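# Stack the desk carton onto the coffee-table carton pile

## Task

Take the carton that sits on the desk and set it on top of the pile of cartons on the coffee table, centred on the pile and rotated to match the cartons beneath it. It must stay there on its own after the gripper has released it, with the arm and hand withdrawn well away from the pile and not hanging over it. The robot must not topple or be left leaning.

## Robot and tools

ROBOT. A Hello Robot Stretch 3 with one arm. The base has two drive wheels and can only drive straight forward/back or turn in place (no sideways motion); its footprint is 0.33 m long by 0.34 m wide and it pivots about a point 0.05 m behind its front edge. A lift carries the arm up and down a mast; the arm telescopes out to the robot's RIGHT, so reaching forward means driving the base. At the arm's end is a wrist (yaw, pitch, roll) and a two-finger gripper with round 0.04 m pads. Cameras: head_camera and nav_camera on the head (aimed together by head_pan_rad and head_tilt_rad) and wrist_camera on the gripper.

FRAMES. Base frame: origin on the floor between the drive wheels, x forward, y left, z up; hand_pose (the point where closed fingertips meet) is reported in it. Odometry frame: the base frame as it was at the start of the scene. Heading is positive to the left, -3.142 to 3.142.

TOOL execute_actions. Argument actions: a list run in order (empty list just returns the current state and images). Each action may have robot, steps (1 to 450 control steps at 30 per second; default 1) and until (ends the action early). {"steps": n} alone is a wait. robot is one of:
- a single command object with any of base, joints, contact_limits;
- a list (queue) of up to 8 items, each a command or {"pause_s": s} with s at most 15, executed one after another, each starting only when the previous one ends done;
- {"stop": true}, which brakes everything and clears the queue.
base holds exactly one key, an offset from wherever the base is when that command begins: translate_m in metres (forward positive, magnitude at most 1) or rotate_rad in radians (counter-clockwise/left positive, magnitude at most 3.2).
joints holds absolute targets by name; unnamed joints keep their goals. Names, units, ranges: lift_m 0 to 1.1 (arm height on mast); arm_m 0 to 0.52 (extension); wrist_yaw_rad -1.345 to 4.42 (0 along the arm, positive swings toward the front, 3.0 folded over the base); wrist_pitch_rad -1.57 to 0.451 (0 level, negative tips fingers down); wrist_roll_rad -2.911 to 2.911 (0 fingers side by side, level); gripper_m -0.089 to 0.179 (larger is wider; the real fingertip gap is smaller by about 0.007 when nearly shut and 0.025 when fully open); head_pan_rad -3.953 to 1.73 (0 forward, positive left, -1.57 looks along the arm); head_tilt_rad -1.53 to 0.419 (negative looks down).
contact_limits: {"arm_m": e}, effort percent 1 to 100 at which an arm motion halts; lower is gentler, too low halts at once; lasts until the next arm_m command.
until: {"robot": {...}} with conditions like "lift_m": [">", 0.3] or "arm_m_status": "done" or ["!=", "moving"]; fields include each joint's reading, _goal and _status, base_status, translate_m, rotate_rad, x, y, heading, refusals, queue, queue_left. {"robot": {"status": "ended"}} fires when nothing is moving and no queue runs; {"any": {"status": "ended"}} fires when any one motion or the queue ends. Motions continue across later actions and while you think; a new command overrides at once and discards the rest of an older queue. An invalid number rejects the whole call.

TOOL zoom_image: camera (head_camera, nav_camera or wrist_camera) and region [x0, y0, x1, y1] in that camera's pixels from the top-left, at most 504 by 504. Image sizes: head 896x504, nav 672x504, wrist 644x364.

TOOL finished_scene: scene = number of the current scene. Irreversible; only call once everything has stopped moving, since the final hold brakes unfinished motions.

RESULTS. Each result shows one instant plus one image per camera. base_status and joint_status give each motion's state: moving, done (within tolerance; don't wait for exact equality), off_target (resting away from goal, possibly still pushing), contact_stop (the lift or arm met resistance and is now slack), time_out, stopped, not_commanded, torque_fault (wrist servo off for 10 s, limp). The base bracket shows distance travelled versus goal. joint_goals, measured_speeds, motor_effort (percent, positive pushes toward higher values; bracket is peak), refusals and queue/queue_left also appear. robot.on_its_own appears when a goal was changed by the robot, a joint is slack or off, a motor strains at rest, or base_tilt drifts 3 degrees or more. Lines starting refused:, dropped: or replaced: explain rejected or cut-off commands. lidar_m: 12 distances in 30-degree sectors, first straight ahead then counter-clockwise, from a plane 0.17 m above the floor (sees table legs, not tops). wrist_depth_mm and head_depth_mm: 7x7 grids of depth in mm.

GRIPPING. Close to a gripper_m below the carton's width to hold it; to let go, open at least 0.02 beyond where the pads first touched. Readings and done do not prove a grasp, so check the images. Over-squeezing lets the stall guard soften the grip.

SPEED AND WRIST SAFETY. Full base speed (0.30 m/s, 1.9 rad/s) only with the arm stowed: lift_m under 0.30, arm_m under 0.03, wrist_yaw_rad over 2.54; otherwise 0.10 m/s and 0.63 rad/s. Fold or unfold the wrist only with lift_m 0.32 to 0.95, wrist_pitch_rad -0.4 and roll near 0; once folded the lift may go down to 0.25. With wrist_yaw_rad below -0.4, keep pitch at -0.5 or lower.

AVOID. Pushing on something rigid with the gripper higher than about 0.45 m, or pushing again after a contact_stop, can tip the robot. Don't drive while holding or pressing on something fixed, and don't snag furniture, especially reversing; if tilted, back out in small steps, free the gripper, and lower lift_m to about 0.2 if needed. Avoid dropping or slamming the carton, hard hits and long pushes that overheat wrist servos. Loose objects may occasionally be nudged by an outside disturbance, so verify the final placement visually.

Each tool is called after "Emit:" as name([rows], argument=value, ...), one row to a line, values as JSON.

## Session

Emit:
execute_actions(actions=[])

Scene clock: 0.00 s.
robot.base_odometry: x=+0.000 y=+0.000 heading=+0.000 (m, m, rad; robot's odometry frame)
robot.turned_by_wheels: +0.000 (rad since the last result)
robot.turned_by_imu: +0.000 (rad since the last result)
robot.base_tilt: forward=+2.0 right=+0.7 (deg)
robot.lidar_m: 1.08 2.42 1.53 1.08 1.03 1.06 1.37 1.89 2.22 2.83 2.53 1.65
robot.head_depth_mm: 1762 2609 3151 3191 3137 3011 2067 / 1769 2661 3451 3415 3455 3277 1564 / 1729 2654 3147 3202 3208 3183 1417 / 1649 2718 2914 2943 2934 2914 1401 / 1615 2630 2673 2722 2709 1411 1264 / 1608 2441 2498 2500 2536 2457 1214 / 1862 2335 2383 2334 2396 2400 1816
robot.base_status: not_commanded
robot.joint_positions: lift_m=+0.381 arm_m=-0.002 wrist_yaw_rad=+2.828 wrist_pitch_rad=-0.560 wrist_roll_rad=-0.003 gripper_m=+0.037 head_pan_rad=+0.014 head_tilt_rad=-0.014
robot.joint_goals: lift_m=+0.381 arm_m=-0.002 wrist_yaw_rad=+2.828 wrist_pitch_rad=-0.560 wrist_roll_rad=-0.003 gripper_m=+0.037 head_pan_rad=+0.014 head_tilt_rad=-0.014
robot.joint_status: lift_m=not_commanded arm_m=not_commanded wrist_yaw_rad=not_commanded wrist_pitch_rad=not_commanded wrist_roll_rad=not_commanded gripper_m=not_commanded head_pan_rad=not_commanded head_tilt_rad=not_commanded
robot.measured_speeds: translate_m=+0.000 rotate_rad=+0.000 lift_m=+0.000 arm_m=+0.000 wrist_yaw_rad=+0.000 wrist_pitch_rad=+0.000 wrist_roll_rad=+0.000 head_pan_rad=+0.000 head_tilt_rad=+0.000
robot: refusals=0 queue=idle queue_left=0
robot.motor_effort: left_wheel=+1 right_wheel=+0 lift_m=+38 arm_m=+0 wrist_yaw_rad=+0 wrist_pitch_rad=+5 wrist_roll_rad=+0 gripper_m=+0 head_pan_rad=+0 head_tilt_rad=+2 (%)
robot.hand_pose: x=+0.0418 y=+0.0518 z=+0.3632 quat_wxyz=(+0.299, +0.701, +0.087, +0.642) (m; robot's base frame)
robot.wrist_depth_mm: - - - - - - - / - - - - - - - / 852 878 885 916 919 945 942 / 717 748 742 765 778 754 782 / 629 - 643 633 655 670 664 / 541 549 - 560 570 563 571 / 487 - - 489 487 496 497
pictures: head_camera (sideways: a quarter turn clockwise sets it upright), nav_camera (sideways: a quarter turn counterclockwise sets it upright), wrist_camera
Images, in order (width x height): head_camera 896x504, nav_camera 672x504, wrist_camera 644x364.

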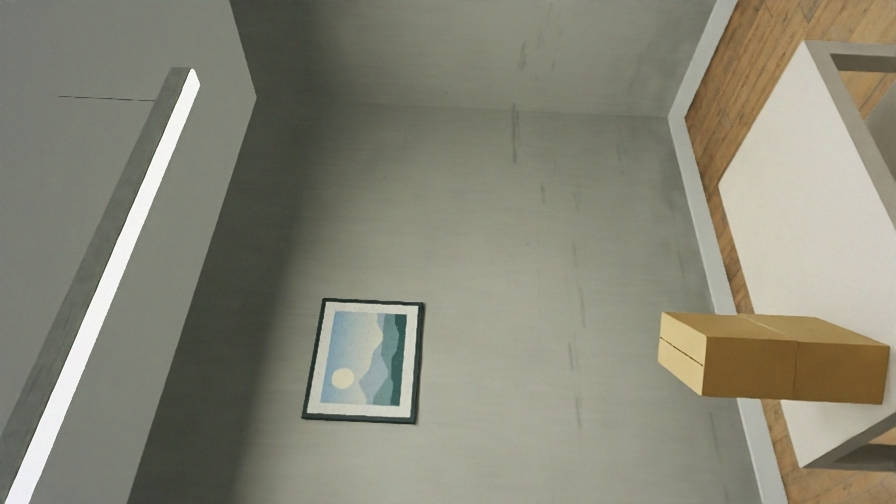

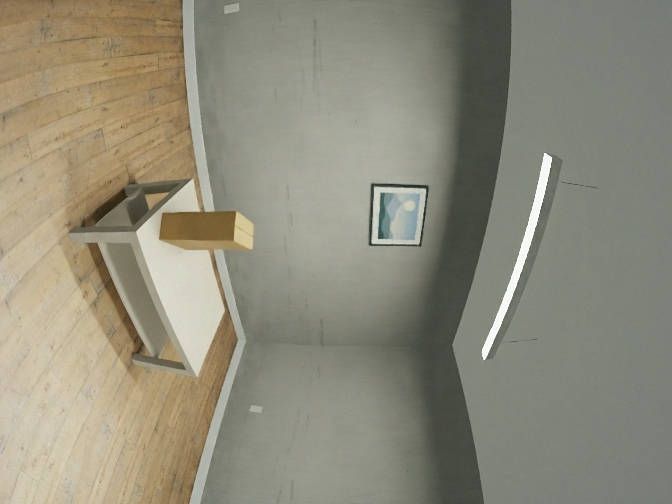

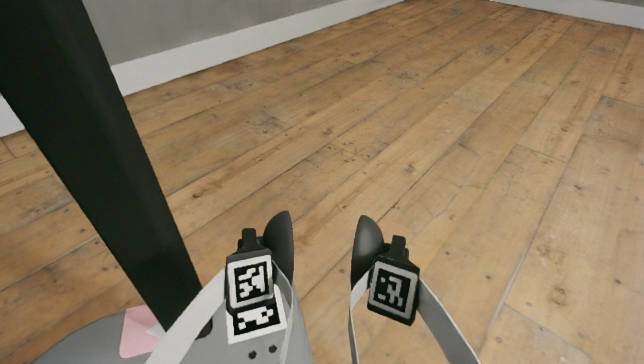

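Emit:
execute_actions([
  {"robot":{"joints":{"head_tilt_rad":-0.6}},"steps":100,"until":{"robot":{"status":"ended"}}},
])

Emit:
execute_actions([
  {"robot":{"joints":{"head_pan_rad":-2}},"steps":100,"until":{"robot":{"status":"ended"}}},
])

Scene clock: 3.10 s.
robot.base_odometry: x=+0.000 y=+0.000 heading=+0.000 (m, m, rad; robot's odometry frame)
robot.turned_by_wheels: +0.000 (rad since the last result)
robot.turned_by_imu: +0.001 (rad since the last result)
robot.base_tilt: forward=+2.0 right=+0.8 (deg)
robot.lidar_m: 1.08 2.42 1.53 1.08 1.03 1.05 1.37 1.89 2.21 2.83 2.54 1.65
robot.head_depth_mm: 2896 3070 3244 2359 1872 1481 1241 / 2821 3117 3422 1867 1844 1467 1233 / 2585 2989 3297 1727 1794 1466 1222 / 2423 2756 3001 1601 1718 1454 1215 / 2272 2550 1355 1422 1613 1446 1207 / 2159 2373 2589 1728 1709 1433 1194 / 2046 2228 2477 2294 1761 1416 1186
robot.base_status: not_commanded
robot.joint_positions: lift_m=+0.381 arm_m=-0.002 wrist_yaw_rad=+2.828 wrist_pitch_rad=-0.560 wrist_roll_rad=-0.003 gripper_m=+0.037 head_pan_rad=+0.014 head_tilt_rad=-0.592
robot.joint_goals: lift_m=+0.381 arm_m=-0.002 wrist_yaw_rad=+2.828 wrist_pitch_rad=-0.560 wrist_roll_rad=-0.003 gripper_m=+0.037 head_pan_rad=+0.014 head_tilt_rad=-0.600
robot.joint_status: lift_m=not_commanded arm_m=not_commanded wrist_yaw_rad=not_commanded wrist_pitch_rad=not_commanded wrist_roll_rad=not_commanded gripper_m=not_commanded head_pan_rad=not_commanded head_tilt_rad=done
robot.measured_speeds: translate_m=+0.000 rotate_rad=+0.000 lift_m=+0.000 arm_m=+0.000 wrist_yaw_rad=+0.000 wrist_pitch_rad=+0.000 wrist_roll_rad=+0.000 head_pan_rad=+0.000 head_tilt_rad=+0.000
robot: refusals=0 queue=done queue_left=0
robot.motor_effort: left_wheel=+1(0) right_wheel=+1(0) lift_m=+39(39) arm_m=+0(1) wrist_yaw_rad=-1(0) wrist_pitch_rad=+5(5) wrist_roll_rad=+0(0) gripper_m=+0(1) head_pan_rad=+0(0) head_tilt_rad=-3(27) (%)
robot.hand_pose: x=+0.0418 y=+0.0518 z=+0.3632 quat_wxyz=(+0.299, +0.701, +0.087, +0.642) (m; robot's base frame)
robot.wrist_depth_mm: - 968 - - - - - / - - - - - - - / 833 898 901 911 926 943 952 / 725 751 747 745 774 791 778 / 628 - 643 647 639 662 659 / 540 538 - 553 585 559 572 / 492 - - 496 481 500 505
pictures: head_camera (sideways: a quarter turn clockwise sets it upright), nav_camera (sideways: a quarter turn counterclockwise sets it upright), wrist_camera
Images, in order (width x height): head_camera 896x504, nav_camera 672x504, wrist_camera 644x364.

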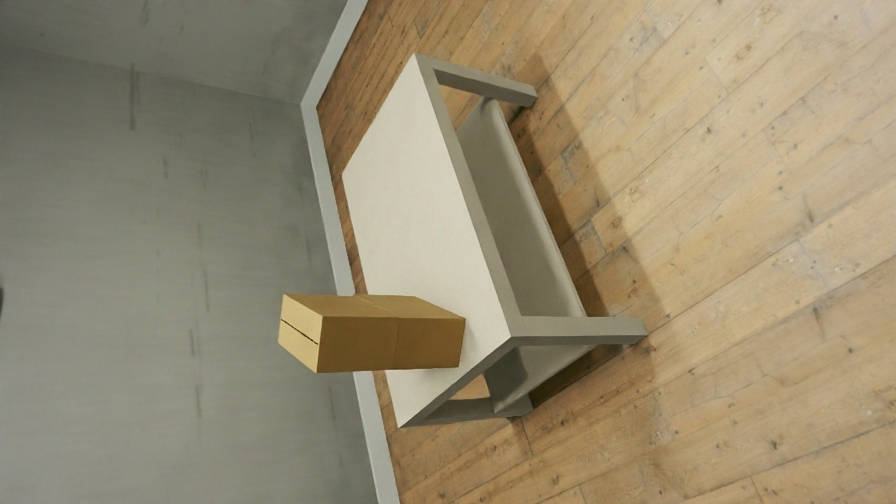

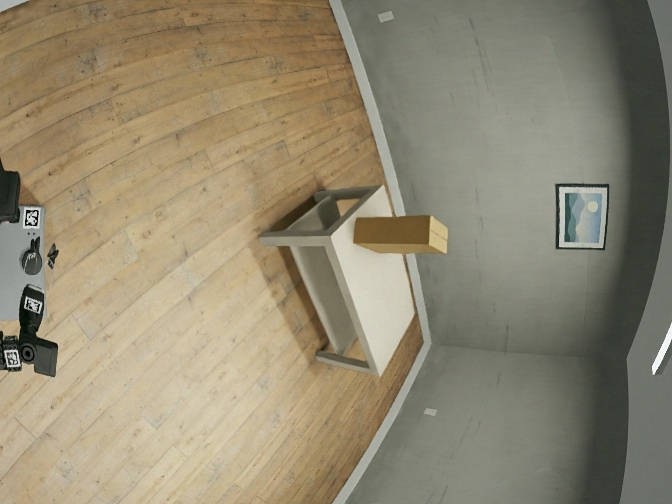

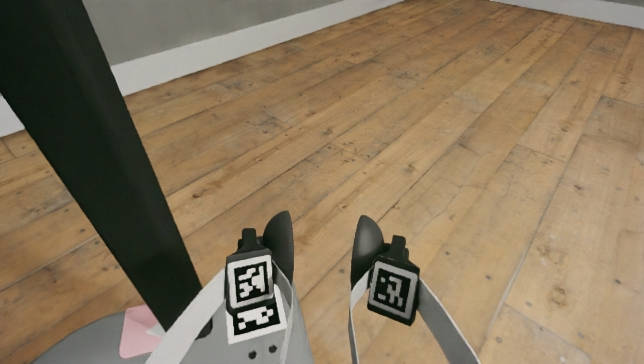

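Scene clock: 4.63 s.
robot.base_odometry: x=+0.000 y=+0.000 heading=+0.000 (m, m, rad; robot's odometry frame)
robot.turned_by_wheels: +0.000 (rad since the last result)
robot.turned_by_imu: +0.000 (rad since the last result)
robot.base_tilt: forward=+2.0 right=+0.7 (deg)
robot.lidar_m: 1.08 2.42 1.53 1.08 1.03 1.05 1.37 1.89 2.22 2.83 2.53 1.65
robot.head_depth_mm: 1955 2152 1916 2390 1864 1483 1236 / 2060 2193 2031 2431 1839 1479 1232 / 2171 2290 2619 2427 1815 1467 1225 / 2307 2479 2762 2399 1806 1450 1215 / 2455 2657 2982 2333 1787 1439 1220 / 2628 2959 3137 2333 1764 1427 1197 / 2829 3082 3241 2284 1751 1411 1189
robot.base_status: not_commanded
robot.joint_positions: lift_m=+0.381 arm_m=-0.002 wrist_yaw_rad=+2.828 wrist_pitch_rad=-0.560 wrist_roll_rad=-0.003 gripper_m=+0.037 head_pan_rad=-1.993 head_tilt_rad=-0.593
robot.joint_goals: lift_m=+0.381 arm_m=-0.002 wrist_yaw_rad=+2.828 wrist_pitch_rad=-0.560 wrist_roll_rad=-0.003 gripper_m=+0.037 head_pan_rad=-2.000 head_tilt_rad=-0.600
robot.joint_status: lift_m=not_commanded arm_m=not_commanded wrist_yaw_rad=not_commanded wrist_pitch_rad=not_commanded wrist_roll_rad=not_commanded gripper_m=not_commanded head_pan_rad=done head_tilt_rad=done
robot.measured_speeds: translate_m=+0.000 rotate_rad=+0.000 lift_m=+0.000 arm_m=+0.000 wrist_yaw_rad=+0.000 wrist_pitch_rad=+0.000 wrist_roll_rad=+0.000 head_pan_rad=+0.000 head_tilt_rad=+0.000
robot: refusals=0 queue=done queue_left=0
robot.motor_effort: left_wheel=+1(1) right_wheel=+0(0) lift_m=+40(40) arm_m=+0(0) wrist_yaw_rad=+0(0) wrist_pitch_rad=+5(5) wrist_roll_rad=+0(0) gripper_m=-1(0) head_pan_rad=-2(28) head_tilt_rad=-3(3) (%)
robot.hand_pose: x=+0.0418 y=+0.0518 z=+0.3632 quat_wxyz=(+0.299, +0.701, +0.087, +0.642) (m; robot's base frame)
robot.wrist_depth_mm: - 985 - - - - - / - - - - - - - / 825 909 893 939 949 940 965 / 727 753 726 767 761 781 762 / 628 - 642 635 664 672 654 / 536 548 - 555 567 561 567 / 492 - - 489 489 502 504
pictures: head_camera (sideways: a quarter turn clockwise sets it upright), nav_camera (sideways: a quarter turn counterclockwise sets it upright), wrist_camera
Images, in order (width x height): head_camera 896x504, nav_camera 672x504, wrist_camera 644x364.

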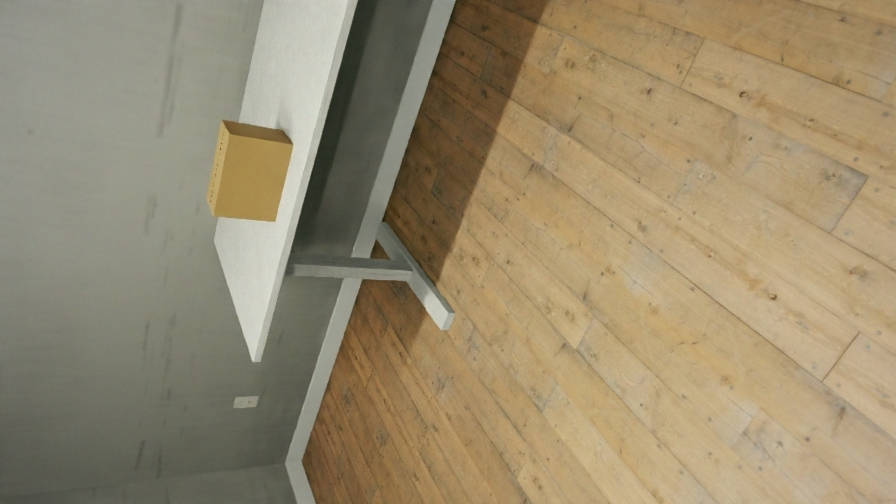

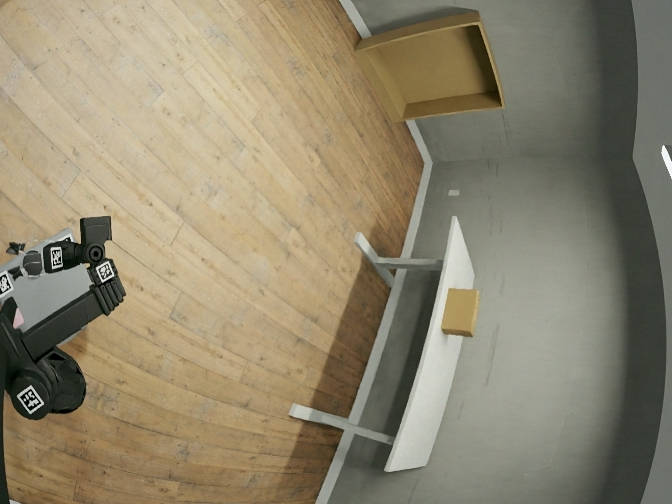

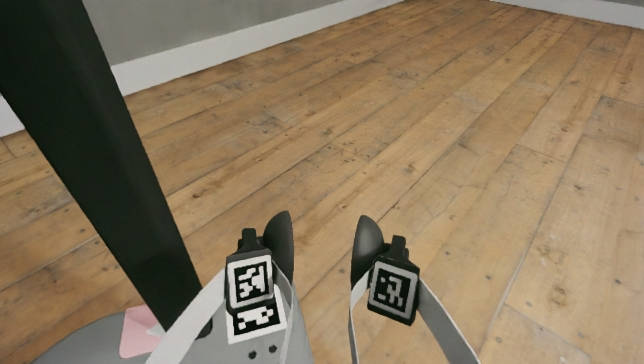

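Emit:
execute_actions([
  {"robot":[{"joints":{"lift_m":0.28,"wrist_pitch_rad":-0.4}},{"base":{"rotate_rad":-2.39}},{"base":{"translate_m":1.0}},{"base":{"rotate_rad":1.3},"joints":{"head_pan_rad":-0.9}},{"joints":{"lift_m":0.9}},{"joints":{"wrist_yaw_rad":1.57,"wrist_pitch_rad":0,"gripper_m":0.179}}],"steps":450,"until":{"robot":{"status":"ended"}}},
  {"steps":450,"until":{"robot":{"status":"ended"}}},
])

Scene clock: 32.70 s.
robot.base_odometry: x=-0.731 y=-0.683 heading=-1.090 (m, m, rad; robot's odometry frame)
robot.turned_by_wheels: -1.090 (rad since the last result)
robot.turned_by_imu: -1.057 (rad since the last result)
robot.base_tilt: forward=+1.9 right=+0.7 (deg)
robot.lidar_m: 2.23 2.57 2.23 1.95 1.89 1.31 1.22 1.24 1.45 0.96 1.39 1.32
robot.head_depth_mm: 1129 1222 1330 1099 825 1417 1253 / 1188 1298 1396 1078 819 1477 1238 / 1266 1383 1456 1064 868 1514 - / 1343 1478 1536 929 1631 1456 - / 1425 1588 1502 956 1755 1439 1261 / 1553 1712 1475 1028 1708 1423 1193 / 1653 1847 1985 1152 1736 1407 1192
robot.base_status: done (rotate_rad +1.2999 of +1.3000)
robot.joint_positions: lift_m=+0.899 arm_m=-0.002 wrist_yaw_rad=+1.573 wrist_pitch_rad=-0.023 wrist_roll_rad=-0.003 gripper_m=+0.179 head_pan_rad=-0.907 head_tilt_rad=-0.593
robot.joint_goals: lift_m=+0.900 arm_m=-0.002 wrist_yaw_rad=+1.570 wrist_pitch_rad=+0.000 wrist_roll_rad=-0.003 gripper_m=+0.179 head_pan_rad=-0.900 head_tilt_rad=-0.600
robot.joint_status: lift_m=done arm_m=not_commanded wrist_yaw_rad=done wrist_pitch_rad=done wrist_roll_rad=not_commanded gripper_m=done head_pan_rad=done head_tilt_rad=done
robot.measured_speeds: translate_m=+0.000 rotate_rad=+0.000 lift_m=+0.000 arm_m=+0.000 wrist_yaw_rad=+0.000 wrist_pitch_rad=+0.000 wrist_roll_rad=+0.000 head_pan_rad=+0.000 head_tilt_rad=+0.000
robot: refusals=0 queue=done queue_left=0
robot.motor_effort: left_wheel=-1(12) right_wheel=+3(10) lift_m=+56(61) arm_m=+0(0) wrist_yaw_rad=-3(3) wrist_pitch_rad=+8(9) wrist_roll_rad=+0(0) gripper_m=-1(97) head_pan_rad=+2(29) head_tilt_rad=-2(3) (%)
robot.hand_pose: x=+0.2343 y=-0.1420 z=+1.0081 quat_wxyz=(+0.506, +0.506, -0.492, +0.496) (m; robot's base frame)
robot.wrist_depth_mm: - - - - - - - / - - - - - - - / - - - - - - - / - - - - - - - / - - - - - - 623 / - - - - - 836 562 / - - - - - - 530
pictures: head_camera (sideways: a quarter turn clockwise sets it upright), nav_camera (sideways: a quarter turn counterclockwise sets it upright), wrist_camera
Images, in order (width x height): head_camera 896x504, nav_camera 672x504, wrist_camera 644x364.

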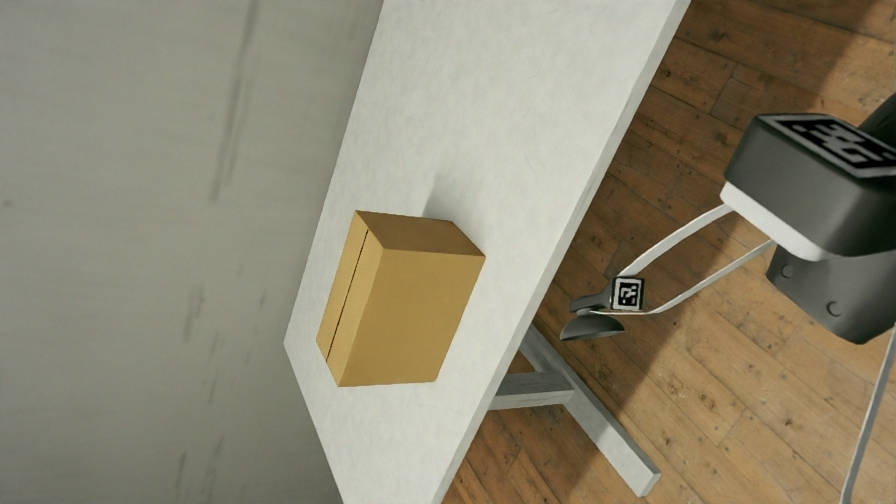

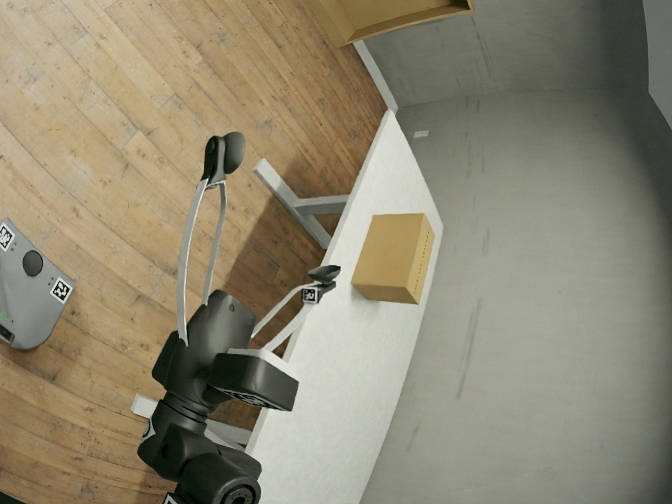

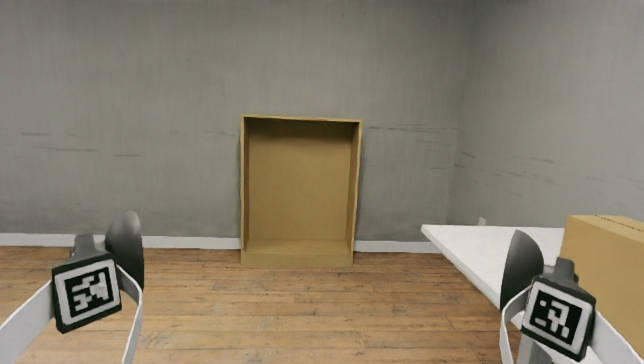

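Emit:
execute_actions([
  {"robot":[{"base":{"rotate_rad":-0.8},"joints":{"lift_m":0.73}},{"base":{"translate_m":0.12}},{"base":{"rotate_rad":0.8},"joints":{"arm_m":0.42,"head_tilt_rad":-0.8}}],"steps":450,"until":{"robot":{"status":"ended"}}},
])

Scene clock: 45.40 s.
robot.base_odometry: x=-0.768 y=-0.797 heading=-1.090 (m, m, rad; robot's odometry frame)
robot.turned_by_wheels: +0.000 (rad since the last result)
robot.turned_by_imu: +0.004 (rad since the last result)
robot.base_tilt: forward=+2.0 right=+0.7 (deg)
robot.lidar_m: 2.17 2.50 2.28 2.03 2.01 1.39 1.30 1.32 0.89 1.27 1.30 1.20
robot.head_depth_mm: 1067 1191 1064 824 722 1321 1151 / 1131 1255 1060 848 1424 1310 1150 / 1198 1310 967 817 1489 1308 1136 / 1276 1358 787 834 1520 1292 1131 / 1368 1364 845 878 1513 1281 1121 / 1477 1338 928 1652 1487 1278 1111 / 1597 1773 982 1785 1468 1266 1094
robot.base_status: done (rotate_rad +0.7999 of +0.8000)
robot.joint_positions: lift_m=+0.731 arm_m=+0.420 wrist_yaw_rad=+1.571 wrist_pitch_rad=-0.021 wrist_roll_rad=-0.003 gripper_m=+0.179 head_pan_rad=-0.907 head_tilt_rad=-0.790
robot.joint_goals: lift_m=+0.730 arm_m=+0.420 wrist_yaw_rad=+1.570 wrist_pitch_rad=+0.000 wrist_roll_rad=-0.003 gripper_m=+0.179 head_pan_rad=-0.900 head_tilt_rad=-0.800
robot.joint_status: lift_m=done arm_m=done wrist_yaw_rad=done wrist_pitch_rad=done wrist_roll_rad=not_commanded gripper_m=done head_pan_rad=done head_tilt_rad=done
robot.measured_speeds: translate_m=+0.000 rotate_rad=+0.000 lift_m=+0.000 arm_m=+0.000 wrist_yaw_rad=+0.000 wrist_pitch_rad=+0.000 wrist_roll_rad=+0.000 head_pan_rad=+0.000 head_tilt_rad=+0.000
robot: refusals=0 queue=done queue_left=0
robot.motor_effort: left_wheel=-1(9) right_wheel=+3(8) lift_m=+21(57) arm_m=+4(3) wrist_yaw_rad=-2(3) wrist_pitch_rad=+8(9) wrist_roll_rad=+0(0) gripper_m=+0(0) head_pan_rad=+3(2) head_tilt_rad=-3(17) (%)
robot.hand_pose: x=+0.2343 y=-0.5646 z=+0.8398 quat_wxyz=(+0.506, +0.505, -0.493, +0.496) (m; robot's base frame)
robot.wrist_depth_mm: - - - - - - 796 / - - - - - - 781 / - - - - 308 - 798 / - - - 470 312 - 780 / - - - 439 324 575 588 / - - 376 333 335 378 398 / - - 271 275 282 286 297
pictures: head_camera (sideways: a quarter turn clockwise sets it upright), nav_camera (sideways: a quarter turn counterclockwise sets it upright), wrist_camera
Images, in order (width x height): head_camera 896x504, nav_camera 672x504, wrist_camera 644x364.

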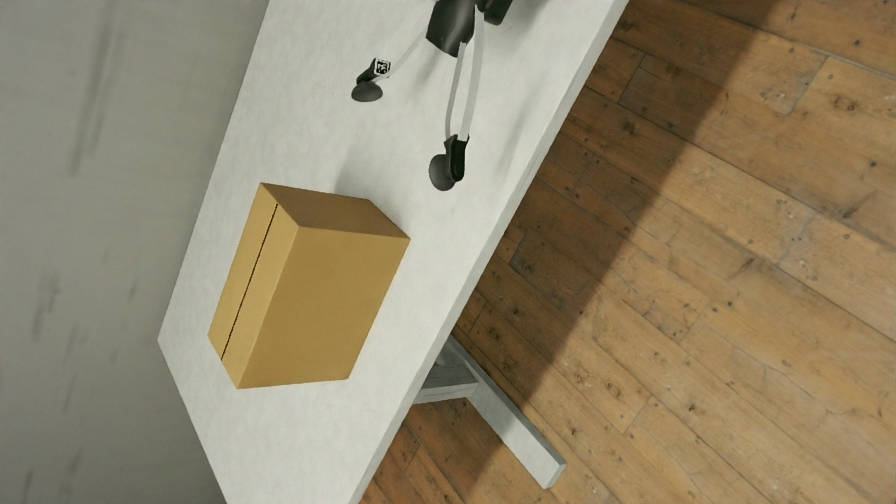

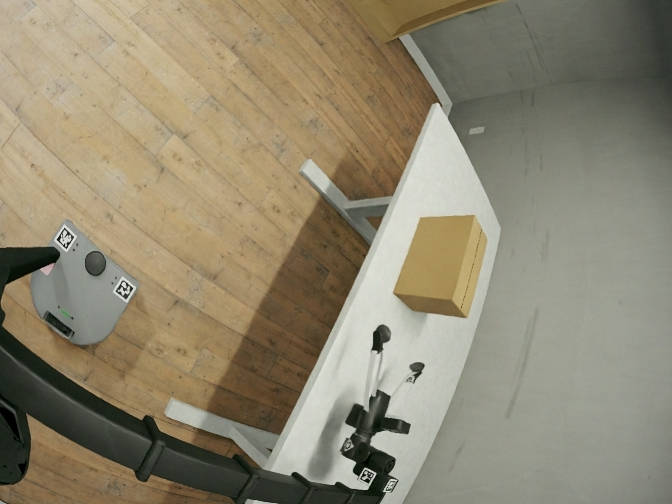

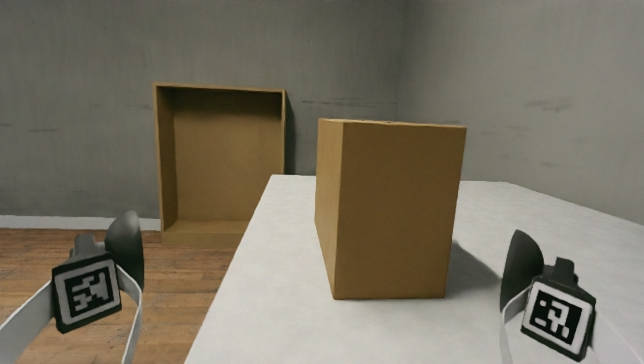

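Emit:
execute_actions([
  {"robot":[{"joints":{"arm_m":0.508,"wrist_yaw_rad":1.65}},{"base":{"translate_m":0.12}}],"steps":450,"until":{"robot":{"status":"ended"}}},
])

Scene clock: 51.83 s.
robot.base_odometry: x=-0.713 y=-0.903 heading=-1.090 (m, m, rad; robot's odometry frame)
robot.turned_by_wheels: +0.000 (rad since the last result)
robot.turned_by_imu: +0.002 (rad since the last result)
robot.base_tilt: forward=+2.0 right=+0.8 (deg)
robot.lidar_m: 2.05 2.37 2.23 2.03 2.18 1.52 1.42 1.45 0.94 1.27 1.14 1.11
robot.head_depth_mm: 1060 1179 1092 833 709 1326 1152 / 1125 1250 985 803 741 1311 1137 / 1191 1297 742 792 1488 1308 1134 / 1266 1356 778 820 1510 1296 1132 / 1364 1370 932 872 1506 1288 1120 / 1466 1623 993 1709 1476 1270 1113 / 1594 1851 985 1777 1465 1258 1104
robot.base_status: done (translate_m +0.1200 of +0.1200)
robot.joint_positions: lift_m=+0.731 arm_m=+0.508 wrist_yaw_rad=+1.647 wrist_pitch_rad=-0.021 wrist_roll_rad=-0.003 gripper_m=+0.179 head_pan_rad=-0.907 head_tilt_rad=-0.790
robot.joint_goals: lift_m=+0.730 arm_m=+0.508 wrist_yaw_rad=+1.650 wrist_pitch_rad=+0.000 wrist_roll_rad=-0.003 gripper_m=+0.179 head_pan_rad=-0.900 head_tilt_rad=-0.800
robot.joint_status: lift_m=done arm_m=done wrist_yaw_rad=done wrist_pitch_rad=done wrist_roll_rad=not_commanded gripper_m=done head_pan_rad=done head_tilt_rad=done
robot.measured_speeds: translate_m=+0.000 rotate_rad=+0.000 lift_m=+0.000 arm_m=+0.000 wrist_yaw_rad=+0.000 wrist_pitch_rad=+0.000 wrist_roll_rad=+0.000 head_pan_rad=+0.000 head_tilt_rad=+0.000
robot: refusals=0 queue=done queue_left=0
robot.motor_effort: left_wheel=-2(2) right_wheel=+3(8) lift_m=+21(21) arm_m=+4(6) wrist_yaw_rad=+3(3) wrist_pitch_rad=+8(8) wrist_roll_rad=+0(0) gripper_m=+0(1) head_pan_rad=+3(2) head_tilt_rad=-4(4) (%)
robot.hand_pose: x=+0.2336 y=-0.6332 z=+0.8398 quat_wxyz=(+0.487, +0.523, -0.474, +0.514) (m; robot's base frame)
robot.wrist_depth_mm: - - - - - - 772 / - - - - - - 747 / - - - 186 188 - 748 / - - - 189 192 996 747 / - - 431 196 199 573 587 / - 368 309 203 207 373 397 / - 265 246 211 214 284 296
pictures: head_camera (sideways: a quarter turn clockwise sets it upright), nav_camera (sideways: a quarter turn counterclockwise sets it upright), wrist_camera
Images, in order (width x height): head_camera 896x504, nav_camera 672x504, wrist_camera 644x364.

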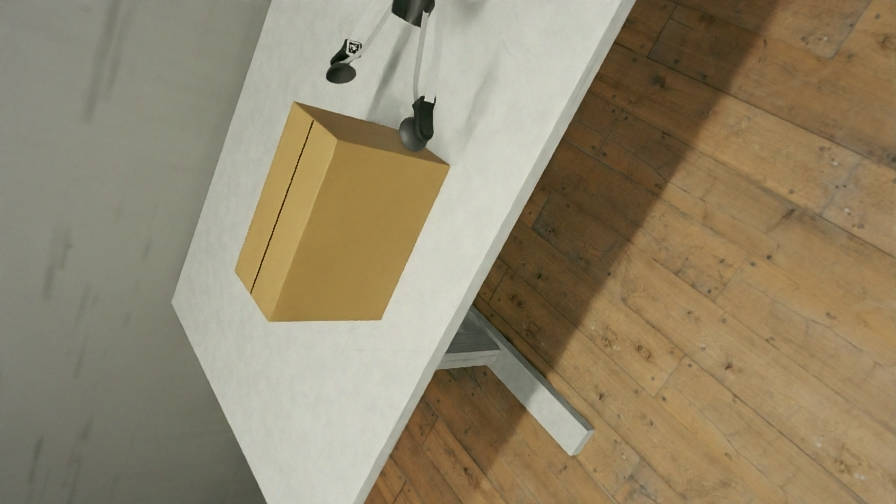

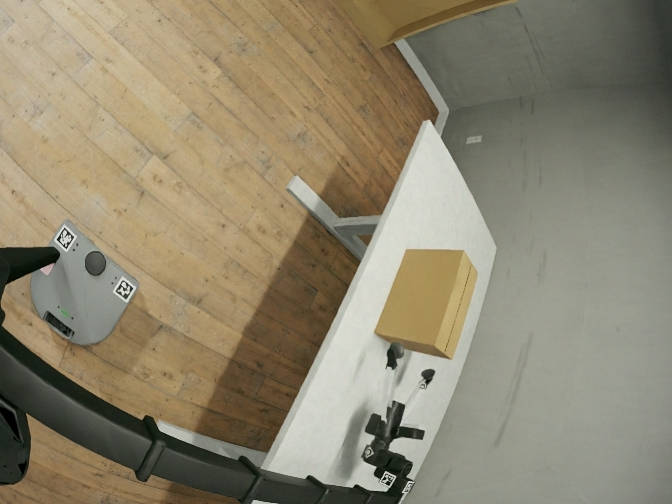

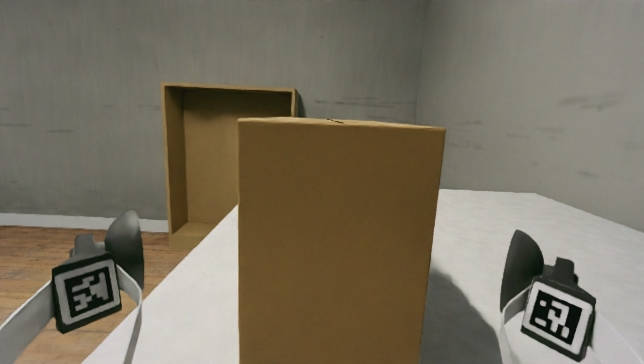

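Emit:
execute_actions([
  {"robot":[{"base":{"translate_m":0.115},"joints":{"head_pan_rad":-1.2}},{"joints":{"gripper_m":0.04}},{"joints":{"lift_m":0.85}}],"steps":450,"until":{"robot":{"status":"ended"}}},
])

Scene clock: 60.43 s.
robot.base_odometry: x=-0.660 y=-1.005 heading=-1.090 (m, m, rad; robot's odometry frame)
robot.turned_by_wheels: +0.000 (rad since the last result)
robot.turned_by_imu: +0.003 (rad since the last result)
robot.base_tilt: forward=+2.0 right=+0.8 (deg)
robot.lidar_m: 1.94 2.25 2.20 2.03 2.36 1.64 1.53 1.56 0.99 1.26 1.03 1.68
robot.head_depth_mm: 1017 1134 997 837 728 1324 1146 / 1043 1164 978 829 739 1314 1143 / 1074 1211 998 817 1421 1311 1142 / 1110 689 683 810 1456 1290 1130 / 1140 1226 683 799 1480 1282 1120 / 1178 1280 695 811 1503 1275 1111 / 1222 1318 942 825 1448 1269 1107
robot.base_status: done (translate_m +0.1150 of +0.1150)
robot.joint_positions: lift_m=+0.849 arm_m=+0.508 wrist_yaw_rad=+1.648 wrist_pitch_rad=-0.030 wrist_roll_rad=-0.003 gripper_m=+0.054 head_pan_rad=-1.193 head_tilt_rad=-0.790
robot.joint_goals: lift_m=+0.850 arm_m=+0.508 wrist_yaw_rad=+1.650 wrist_pitch_rad=+0.000 wrist_roll_rad=-0.003 gripper_m=+0.054 head_pan_rad=-1.200 head_tilt_rad=-0.800
robot.joint_status: lift_m=done arm_m=done wrist_yaw_rad=done wrist_pitch_rad=done wrist_roll_rad=not_commanded gripper_m=done head_pan_rad=done head_tilt_rad=done
robot.measured_speeds: translate_m=+0.000 rotate_rad=+0.000 lift_m=+0.000 arm_m=+0.000 wrist_yaw_rad=+0.000 wrist_pitch_rad=+0.000 wrist_roll_rad=+0.000 head_pan_rad=+0.000 head_tilt_rad=+0.000
robot: refusals=0 queue=done queue_left=0
robot.on_its_own: gripper_m is held at +0.054, not at your +0.040, by its stall guard, which is still easing
robot.motor_effort: left_wheel=-2(5) right_wheel=+4(8) lift_m=+57(60) arm_m=+4(4) wrist_yaw_rad=+2(2) wrist_pitch_rad=+11(11) wrist_roll_rad=+0(0) gripper_m=-18(100) head_pan_rad=-3(15) head_tilt_rad=-4(4) (%)
robot.hand_pose: x=+0.2333 y=-0.6331 z=+0.9563 quat_wxyz=(+0.489, +0.525, -0.471, +0.512) (m; robot's base frame)
robot.wrist_depth_mm: - - - - - - 752 / - - - - - - 749 / - - 120 126 - - 748 / - - 118 124 131 979 747 / - - 119 124 130 884 728 / - - 118 124 129 135 640 / - - 119 124 130 425 487
pictures: head_camera (sideways: a quarter turn clockwise sets it upright), nav_camera (sideways: a quarter turn counterclockwise sets it upright), wrist_camera
Images, in order (width x height): head_camera 896x504, nav_camera 672x504, wrist_camera 644x364.

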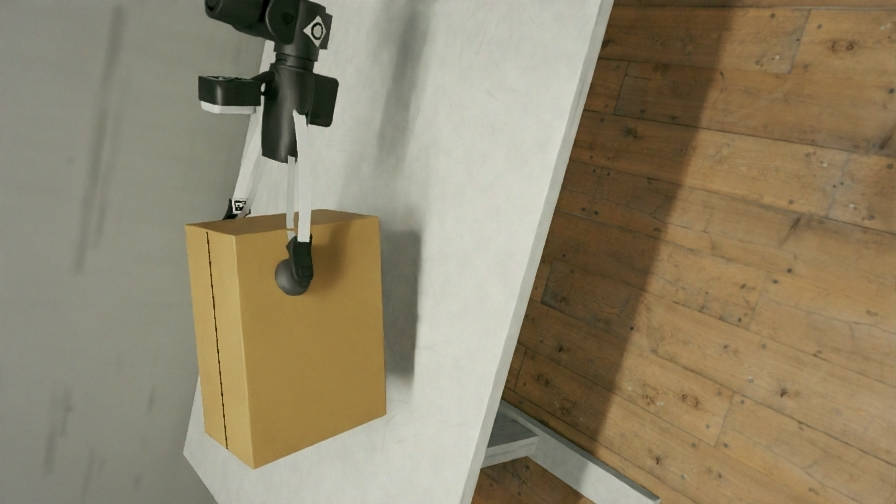

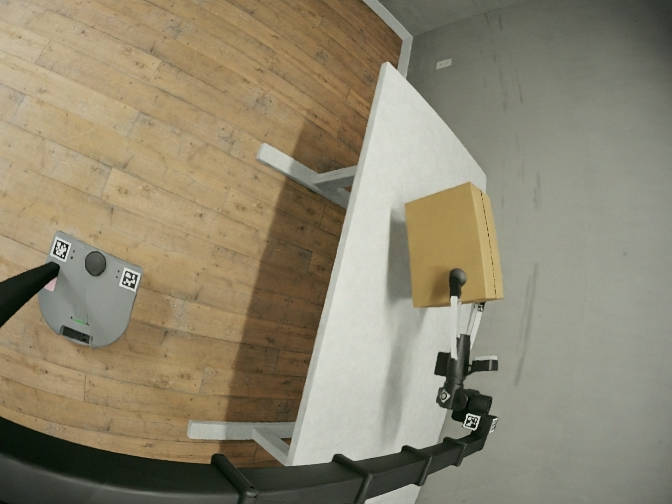

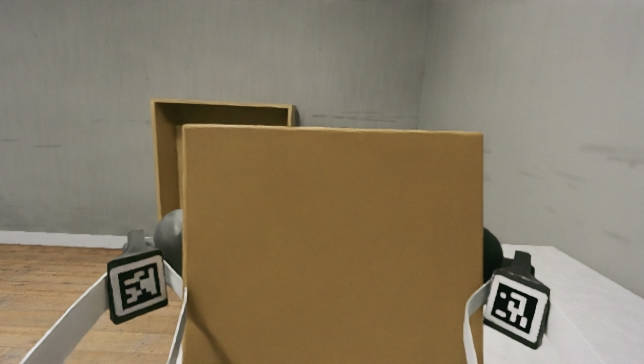

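Emit:
execute_actions([
  {"robot":[{"joints":{"arm_m":0.05,"lift_m":0.92,"wrist_pitch_rad":0.15}},{"base":{"rotate_rad":1.8}},{"base":{"translate_m":0.93}},{"base":{"translate_m":0.93}},{"base":{"rotate_rad":0.66},"joints":{"head_pan_rad":-1.57,"head_tilt_rad":-0.6}}],"steps":450,"until":{"robot":{"status":"ended"}}},
  {"steps":450,"until":{"robot":{"status":"ended"}}},
  {"steps":450,"until":{"robot":{"status":"ended"}}},
])

Scene clock: 95.27 s.
robot.base_odometry: x=+0.751 y=+0.207 heading=+1.370 (m, m, rad; robot's odometry frame)
robot.turned_by_wheels: +2.460 (rad since the last result)
robot.turned_by_imu: +2.440 (rad since the last result)
robot.base_tilt: forward=+1.9 right=+0.7 (deg)
robot.lidar_m: 1.45 1.27 1.27 1.50 2.61 2.78 2.63 2.48 1.11 0.33 0.75 1.68
robot.head_depth_mm: 2323 2476 2636 2399 - - 1227 / 2417 2635 2966 2382 - 1350 1233 / 2183 2510 2866 2342 - - 1138 / 1990 2236 2545 2325 1244 - 780 / 1816 2002 2269 2314 674 707 784 / 1643 1816 2014 2151 1457 - 1112 / 1512 1673 1846 2005 1849 - 1135
robot.base_status: done (rotate_rad +0.6599 of +0.6600)
robot.joint_positions: lift_m=+0.919 arm_m=+0.050 wrist_yaw_rad=+1.648 wrist_pitch_rad=+0.115 wrist_roll_rad=-0.003 gripper_m=+0.103 head_pan_rad=-1.563 head_tilt_rad=-0.606
robot.joint_goals: lift_m=+0.920 arm_m=+0.050 wrist_yaw_rad=+1.650 wrist_pitch_rad=+0.150 wrist_roll_rad=-0.003 gripper_m=+0.102 head_pan_rad=-1.570 head_tilt_rad=-0.600
robot.joint_status: lift_m=done arm_m=done wrist_yaw_rad=done wrist_pitch_rad=done wrist_roll_rad=not_commanded gripper_m=done head_pan_rad=done head_tilt_rad=done
robot.measured_speeds: translate_m=+0.000 rotate_rad=+0.000 lift_m=+0.000 arm_m=+0.000 wrist_yaw_rad=+0.000 wrist_pitch_rad=+0.000 wrist_roll_rad=+0.000 head_pan_rad=+0.000 head_tilt_rad=+0.000
robot: refusals=0 queue=done queue_left=0
robot.on_its_own: gripper_m is held at +0.102, not at your +0.040, by its stall guard, which is not easing now
robot.motor_effort: left_wheel=-2(6) right_wheel=+3(7) lift_m=+57(59) arm_m=-3(3) wrist_yaw_rad=+1(2) wrist_pitch_rad=+13(15) wrist_roll_rad=+0(0) gripper_m=-23(46) head_pan_rad=-2(20) head_tilt_rad=+2(15) (%)
robot.hand_pose: x=+0.2352 y=-0.1753 z=+1.0636 quat_wxyz=(+0.451, +0.490, -0.508, +0.547) (m; robot's base frame)
robot.wrist_depth_mm: - - - - - - - / - - - - - - - / - - - - - - - / - - 131 137 144 - - / - - 125 131 137 - - / - - 120 126 131 136 - / - - 116 120 125 - -
pictures: head_camera (sideways: a quarter turn clockwise sets it upright), nav_camera (sideways: a quarter turn counterclockwise sets it upright), wrist_camera
Images, in order (width x height): head_camera 896x504, nav_camera 672x504, wrist_camera 644x364.

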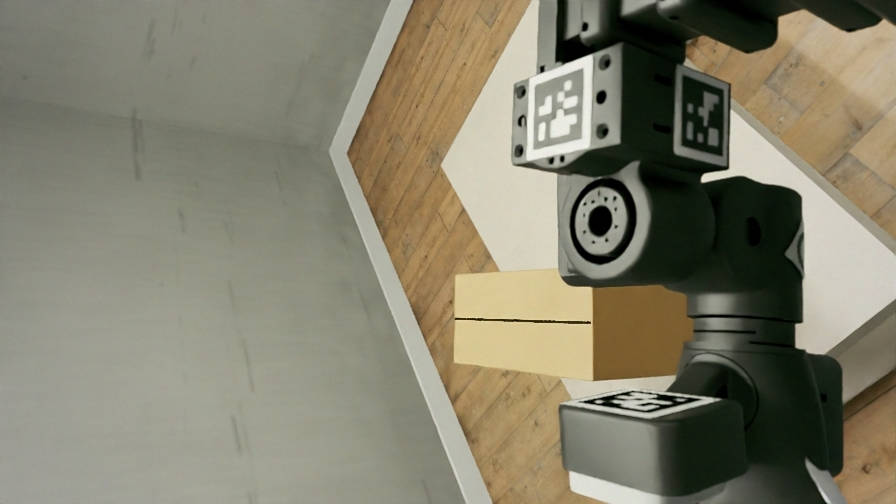

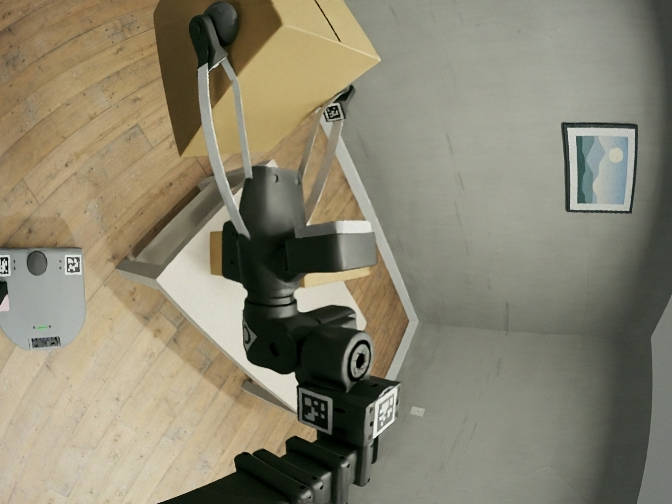

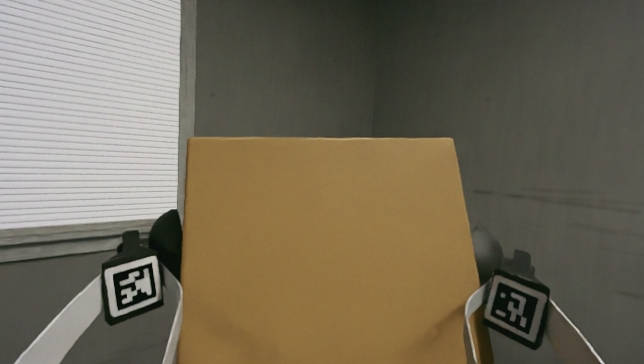

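Emit:
execute_actions([
  {"robot":[{"joints":{"wrist_pitch_rad":0.44,"gripper_m":0.09}},{"base":{"translate_m":0.11},"joints":{"wrist_yaw_rad":-0.08,"arm_m":0.17}}],"steps":450,"until":{"robot":{"status":"ended"}}},
])

Scene clock: 100.77 s.
robot.base_odometry: x=+0.773 y=+0.315 heading=+1.370 (m, m, rad; robot's odometry frame)
robot.turned_by_wheels: +0.000 (rad since the last result)
robot.turned_by_imu: +0.002 (rad since the last result)
robot.base_tilt: forward=+1.9 right=+0.8 (deg)
robot.lidar_m: 1.36 1.19 1.20 1.40 2.47 2.88 2.74 2.56 0.35 0.73 0.72 1.61
robot.head_depth_mm: 2384 2558 2768 2686 - 957 1225 / 2352 2664 2947 - 1105 955 864 / 2089 2229 504 - - 880 797 / 1891 2052 499 - 661 752 827 / 1707 1896 2152 2235 1155 932 1079 / 1581 1743 1946 2100 1738 1080 1170 / 1459 1584 1747 1939 1732 1393 1183
robot.base_status: done (translate_m +0.1100 of +0.1100)
robot.joint_positions: lift_m=+0.919 arm_m=+0.170 wrist_yaw_rad=-0.077 wrist_pitch_rad=+0.405 wrist_roll_rad=-0.003 gripper_m=+0.098 head_pan_rad=-1.563 head_tilt_rad=-0.606
robot.joint_goals: lift_m=+0.920 arm_m=+0.170 wrist_yaw_rad=-0.080 wrist_pitch_rad=+0.440 wrist_roll_rad=-0.003 gripper_m=+0.096 head_pan_rad=-1.570 head_tilt_rad=-0.600
robot.joint_status: lift_m=done arm_m=done wrist_yaw_rad=done wrist_pitch_rad=done wrist_roll_rad=not_commanded gripper_m=done head_pan_rad=done head_tilt_rad=done
robot.measured_speeds: translate_m=+0.000 rotate_rad=+0.000 lift_m=+0.000 arm_m=+0.000 wrist_yaw_rad=+0.000 wrist_pitch_rad=+0.000 wrist_roll_rad=+0.000 head_pan_rad=+0.000 head_tilt_rad=+0.000
robot: refusals=0 queue=done queue_left=0
robot.on_its_own: gripper_m is held at +0.096, not at your +0.090, by its stall guard, which is not easing now
robot.motor_effort: left_wheel=-2(5) right_wheel=+3(7) lift_m=+56(57) arm_m=+4(4) wrist_yaw_rad=-3(7) wrist_pitch_rad=+13(17) wrist_roll_rad=+0(0) gripper_m=-22(85) head_pan_rad=-2(3) head_tilt_rad=+1(1) (%)
robot.hand_pose: x=-0.0401 y=-0.5590 z=+1.1369 quat_wxyz=(+0.699, -0.169, -0.685, +0.115) (m; robot's base frame)
robot.wrist_depth_mm: - - - - - - - / - - - - - - - / - - - - - - - / - - 147 152 159 - - / - - 137 141 145 - - / - - 127 131 135 - - / - - 119 122 126 - -
pictures: head_camera (sideways: a quarter turn clockwise sets it upright), nav_camera (sideways: a quarter turn counterclockwise sets it upright), wrist_camera
Images, in order (width x height): head_camera 896x504, nav_camera 672x504, wrist_camera 644x364.

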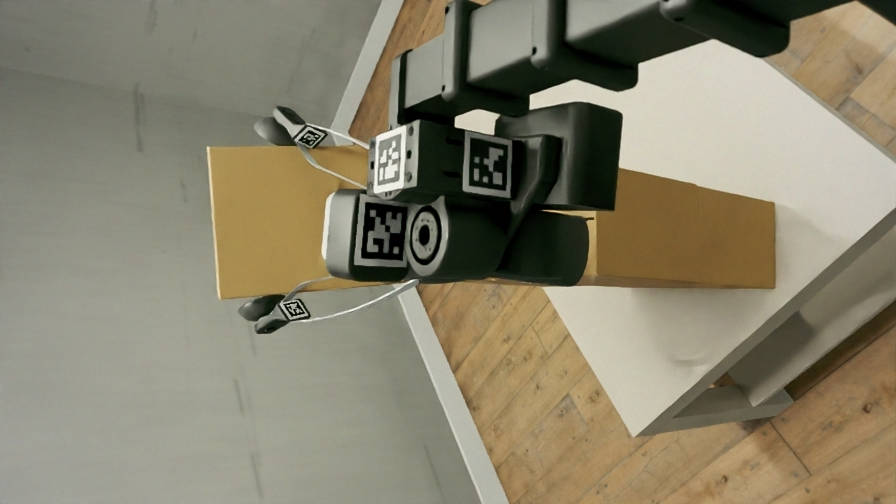

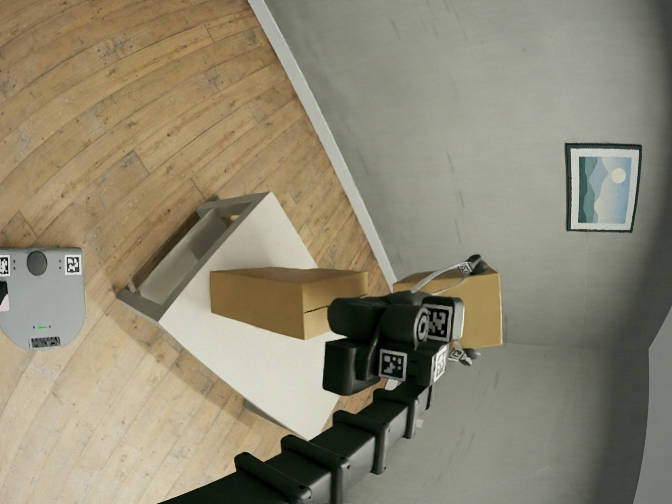

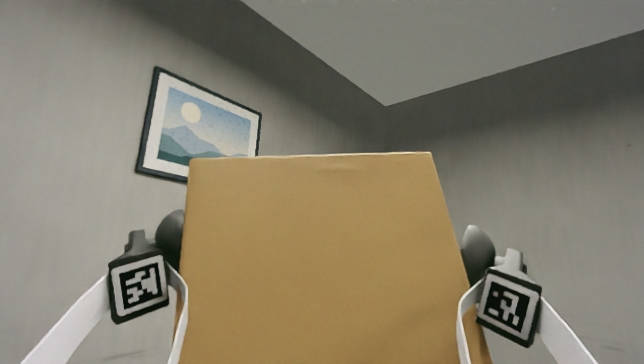

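Emit:
execute_actions([
  {"robot":{"base":{"translate_m":-0.035},"joints":{"lift_m":0.8}},"steps":450,"until":{"robot":{"status":"ended"}}},
])

Scene clock: 105.73 s.
robot.base_odometry: x=+0.766 y=+0.280 heading=+1.370 (m, m, rad; robot's odometry frame)
robot.turned_by_wheels: +0.000 (rad since the last result)
robot.turned_by_imu: +0.001 (rad since the last result)
robot.base_tilt: forward=+1.9 right=+0.7 (deg)
robot.lidar_m: 1.39 1.22 1.22 1.43 2.52 2.86 2.71 2.54 0.34 0.35 0.73 1.62
robot.head_depth_mm: 2313 2538 2779 2441 1197 1051 - / 2386 2709 2940 2391 1270 - 1141 / 2118 2445 2688 586 - - 808 / 1910 2150 727 570 - 798 805 / 1753 1943 2151 2222 1073 882 1038 / 1590 1753 1968 2123 1736 979 1136 / 1473 1618 1771 1965 1704 1362 1178
robot.base_status: done (translate_m -0.0350 of -0.0350)
robot.joint_positions: lift_m=+0.801 arm_m=+0.170 wrist_yaw_rad=-0.077 wrist_pitch_rad=+0.406 wrist_roll_rad=-0.003 gripper_m=+0.098 head_pan_rad=-1.563 head_tilt_rad=-0.606
robot.joint_goals: lift_m=+0.800 arm_m=+0.170 wrist_yaw_rad=-0.080 wrist_pitch_rad=+0.440 wrist_roll_rad=-0.003 gripper_m=+0.096 head_pan_rad=-1.570 head_tilt_rad=-0.600
robot.joint_status: lift_m=done arm_m=done wrist_yaw_rad=done wrist_pitch_rad=done wrist_roll_rad=not_commanded gripper_m=done head_pan_rad=done head_tilt_rad=done
robot.measured_speeds: translate_m=+0.000 rotate_rad=+0.000 lift_m=+0.000 arm_m=+0.000 wrist_yaw_rad=+0.000 wrist_pitch_rad=+0.000 wrist_roll_rad=+0.000 head_pan_rad=+0.000 head_tilt_rad=+0.000
robot: refusals=0 queue=done queue_left=0
robot.on_its_own: gripper_m is held at +0.096, not at your +0.090, by its stall guard, which is not easing now
robot.motor_effort: left_wheel=-2(7) right_wheel=+3(4) lift_m=+21(56) arm_m=+4(4) wrist_yaw_rad=-3(3) wrist_pitch_rad=+13(13) wrist_roll_rad=+0(0) gripper_m=-23(22) head_pan_rad=-2(2) head_tilt_rad=+2(1) (%)
robot.hand_pose: x=-0.0402 y=-0.5589 z=+1.0183 quat_wxyz=(+0.699, -0.169, -0.685, +0.115) (m; robot's base frame)
robot.wrist_depth_mm: - - - - - - - / - - - - - - - / - - - - - - - / - - 147 152 159 - - / - - 137 140 145 - - / - - 127 131 135 - - / - - 119 123 126 - -
pictures: head_camera (sideways: a quarter turn clockwise sets it upright), nav_camera (sideways: a quarter turn counterclockwise sets it upright), wrist_camera
Images, in order (width x height): head_camera 896x504, nav_camera 672x504, wrist_camera 644x364.

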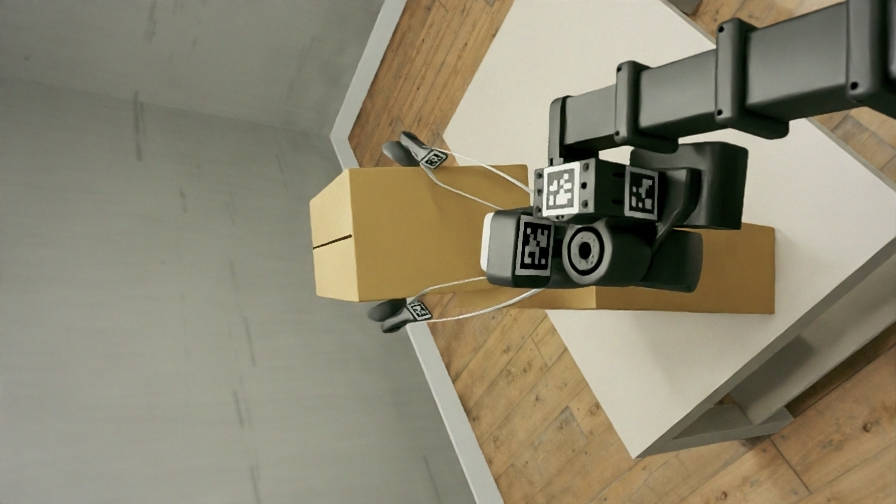

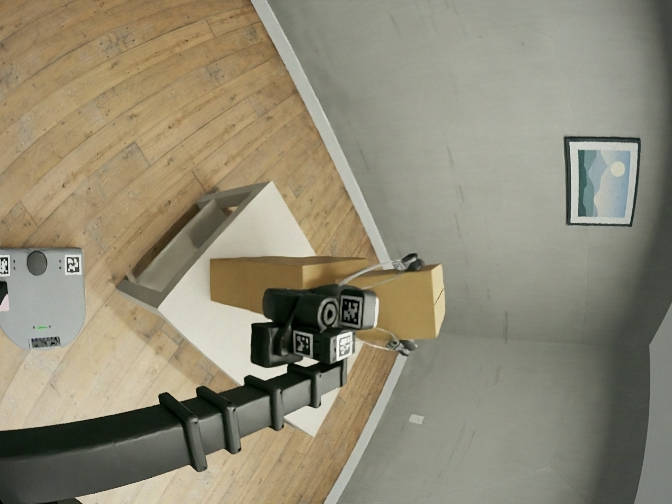

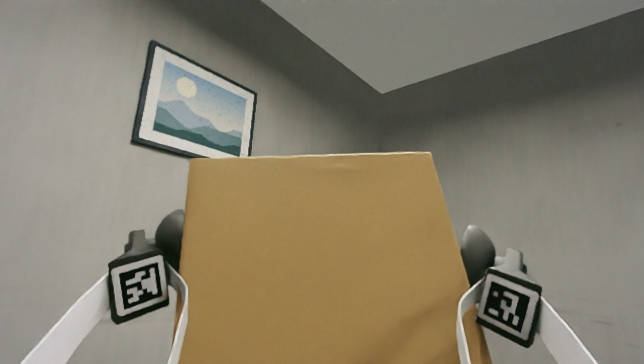

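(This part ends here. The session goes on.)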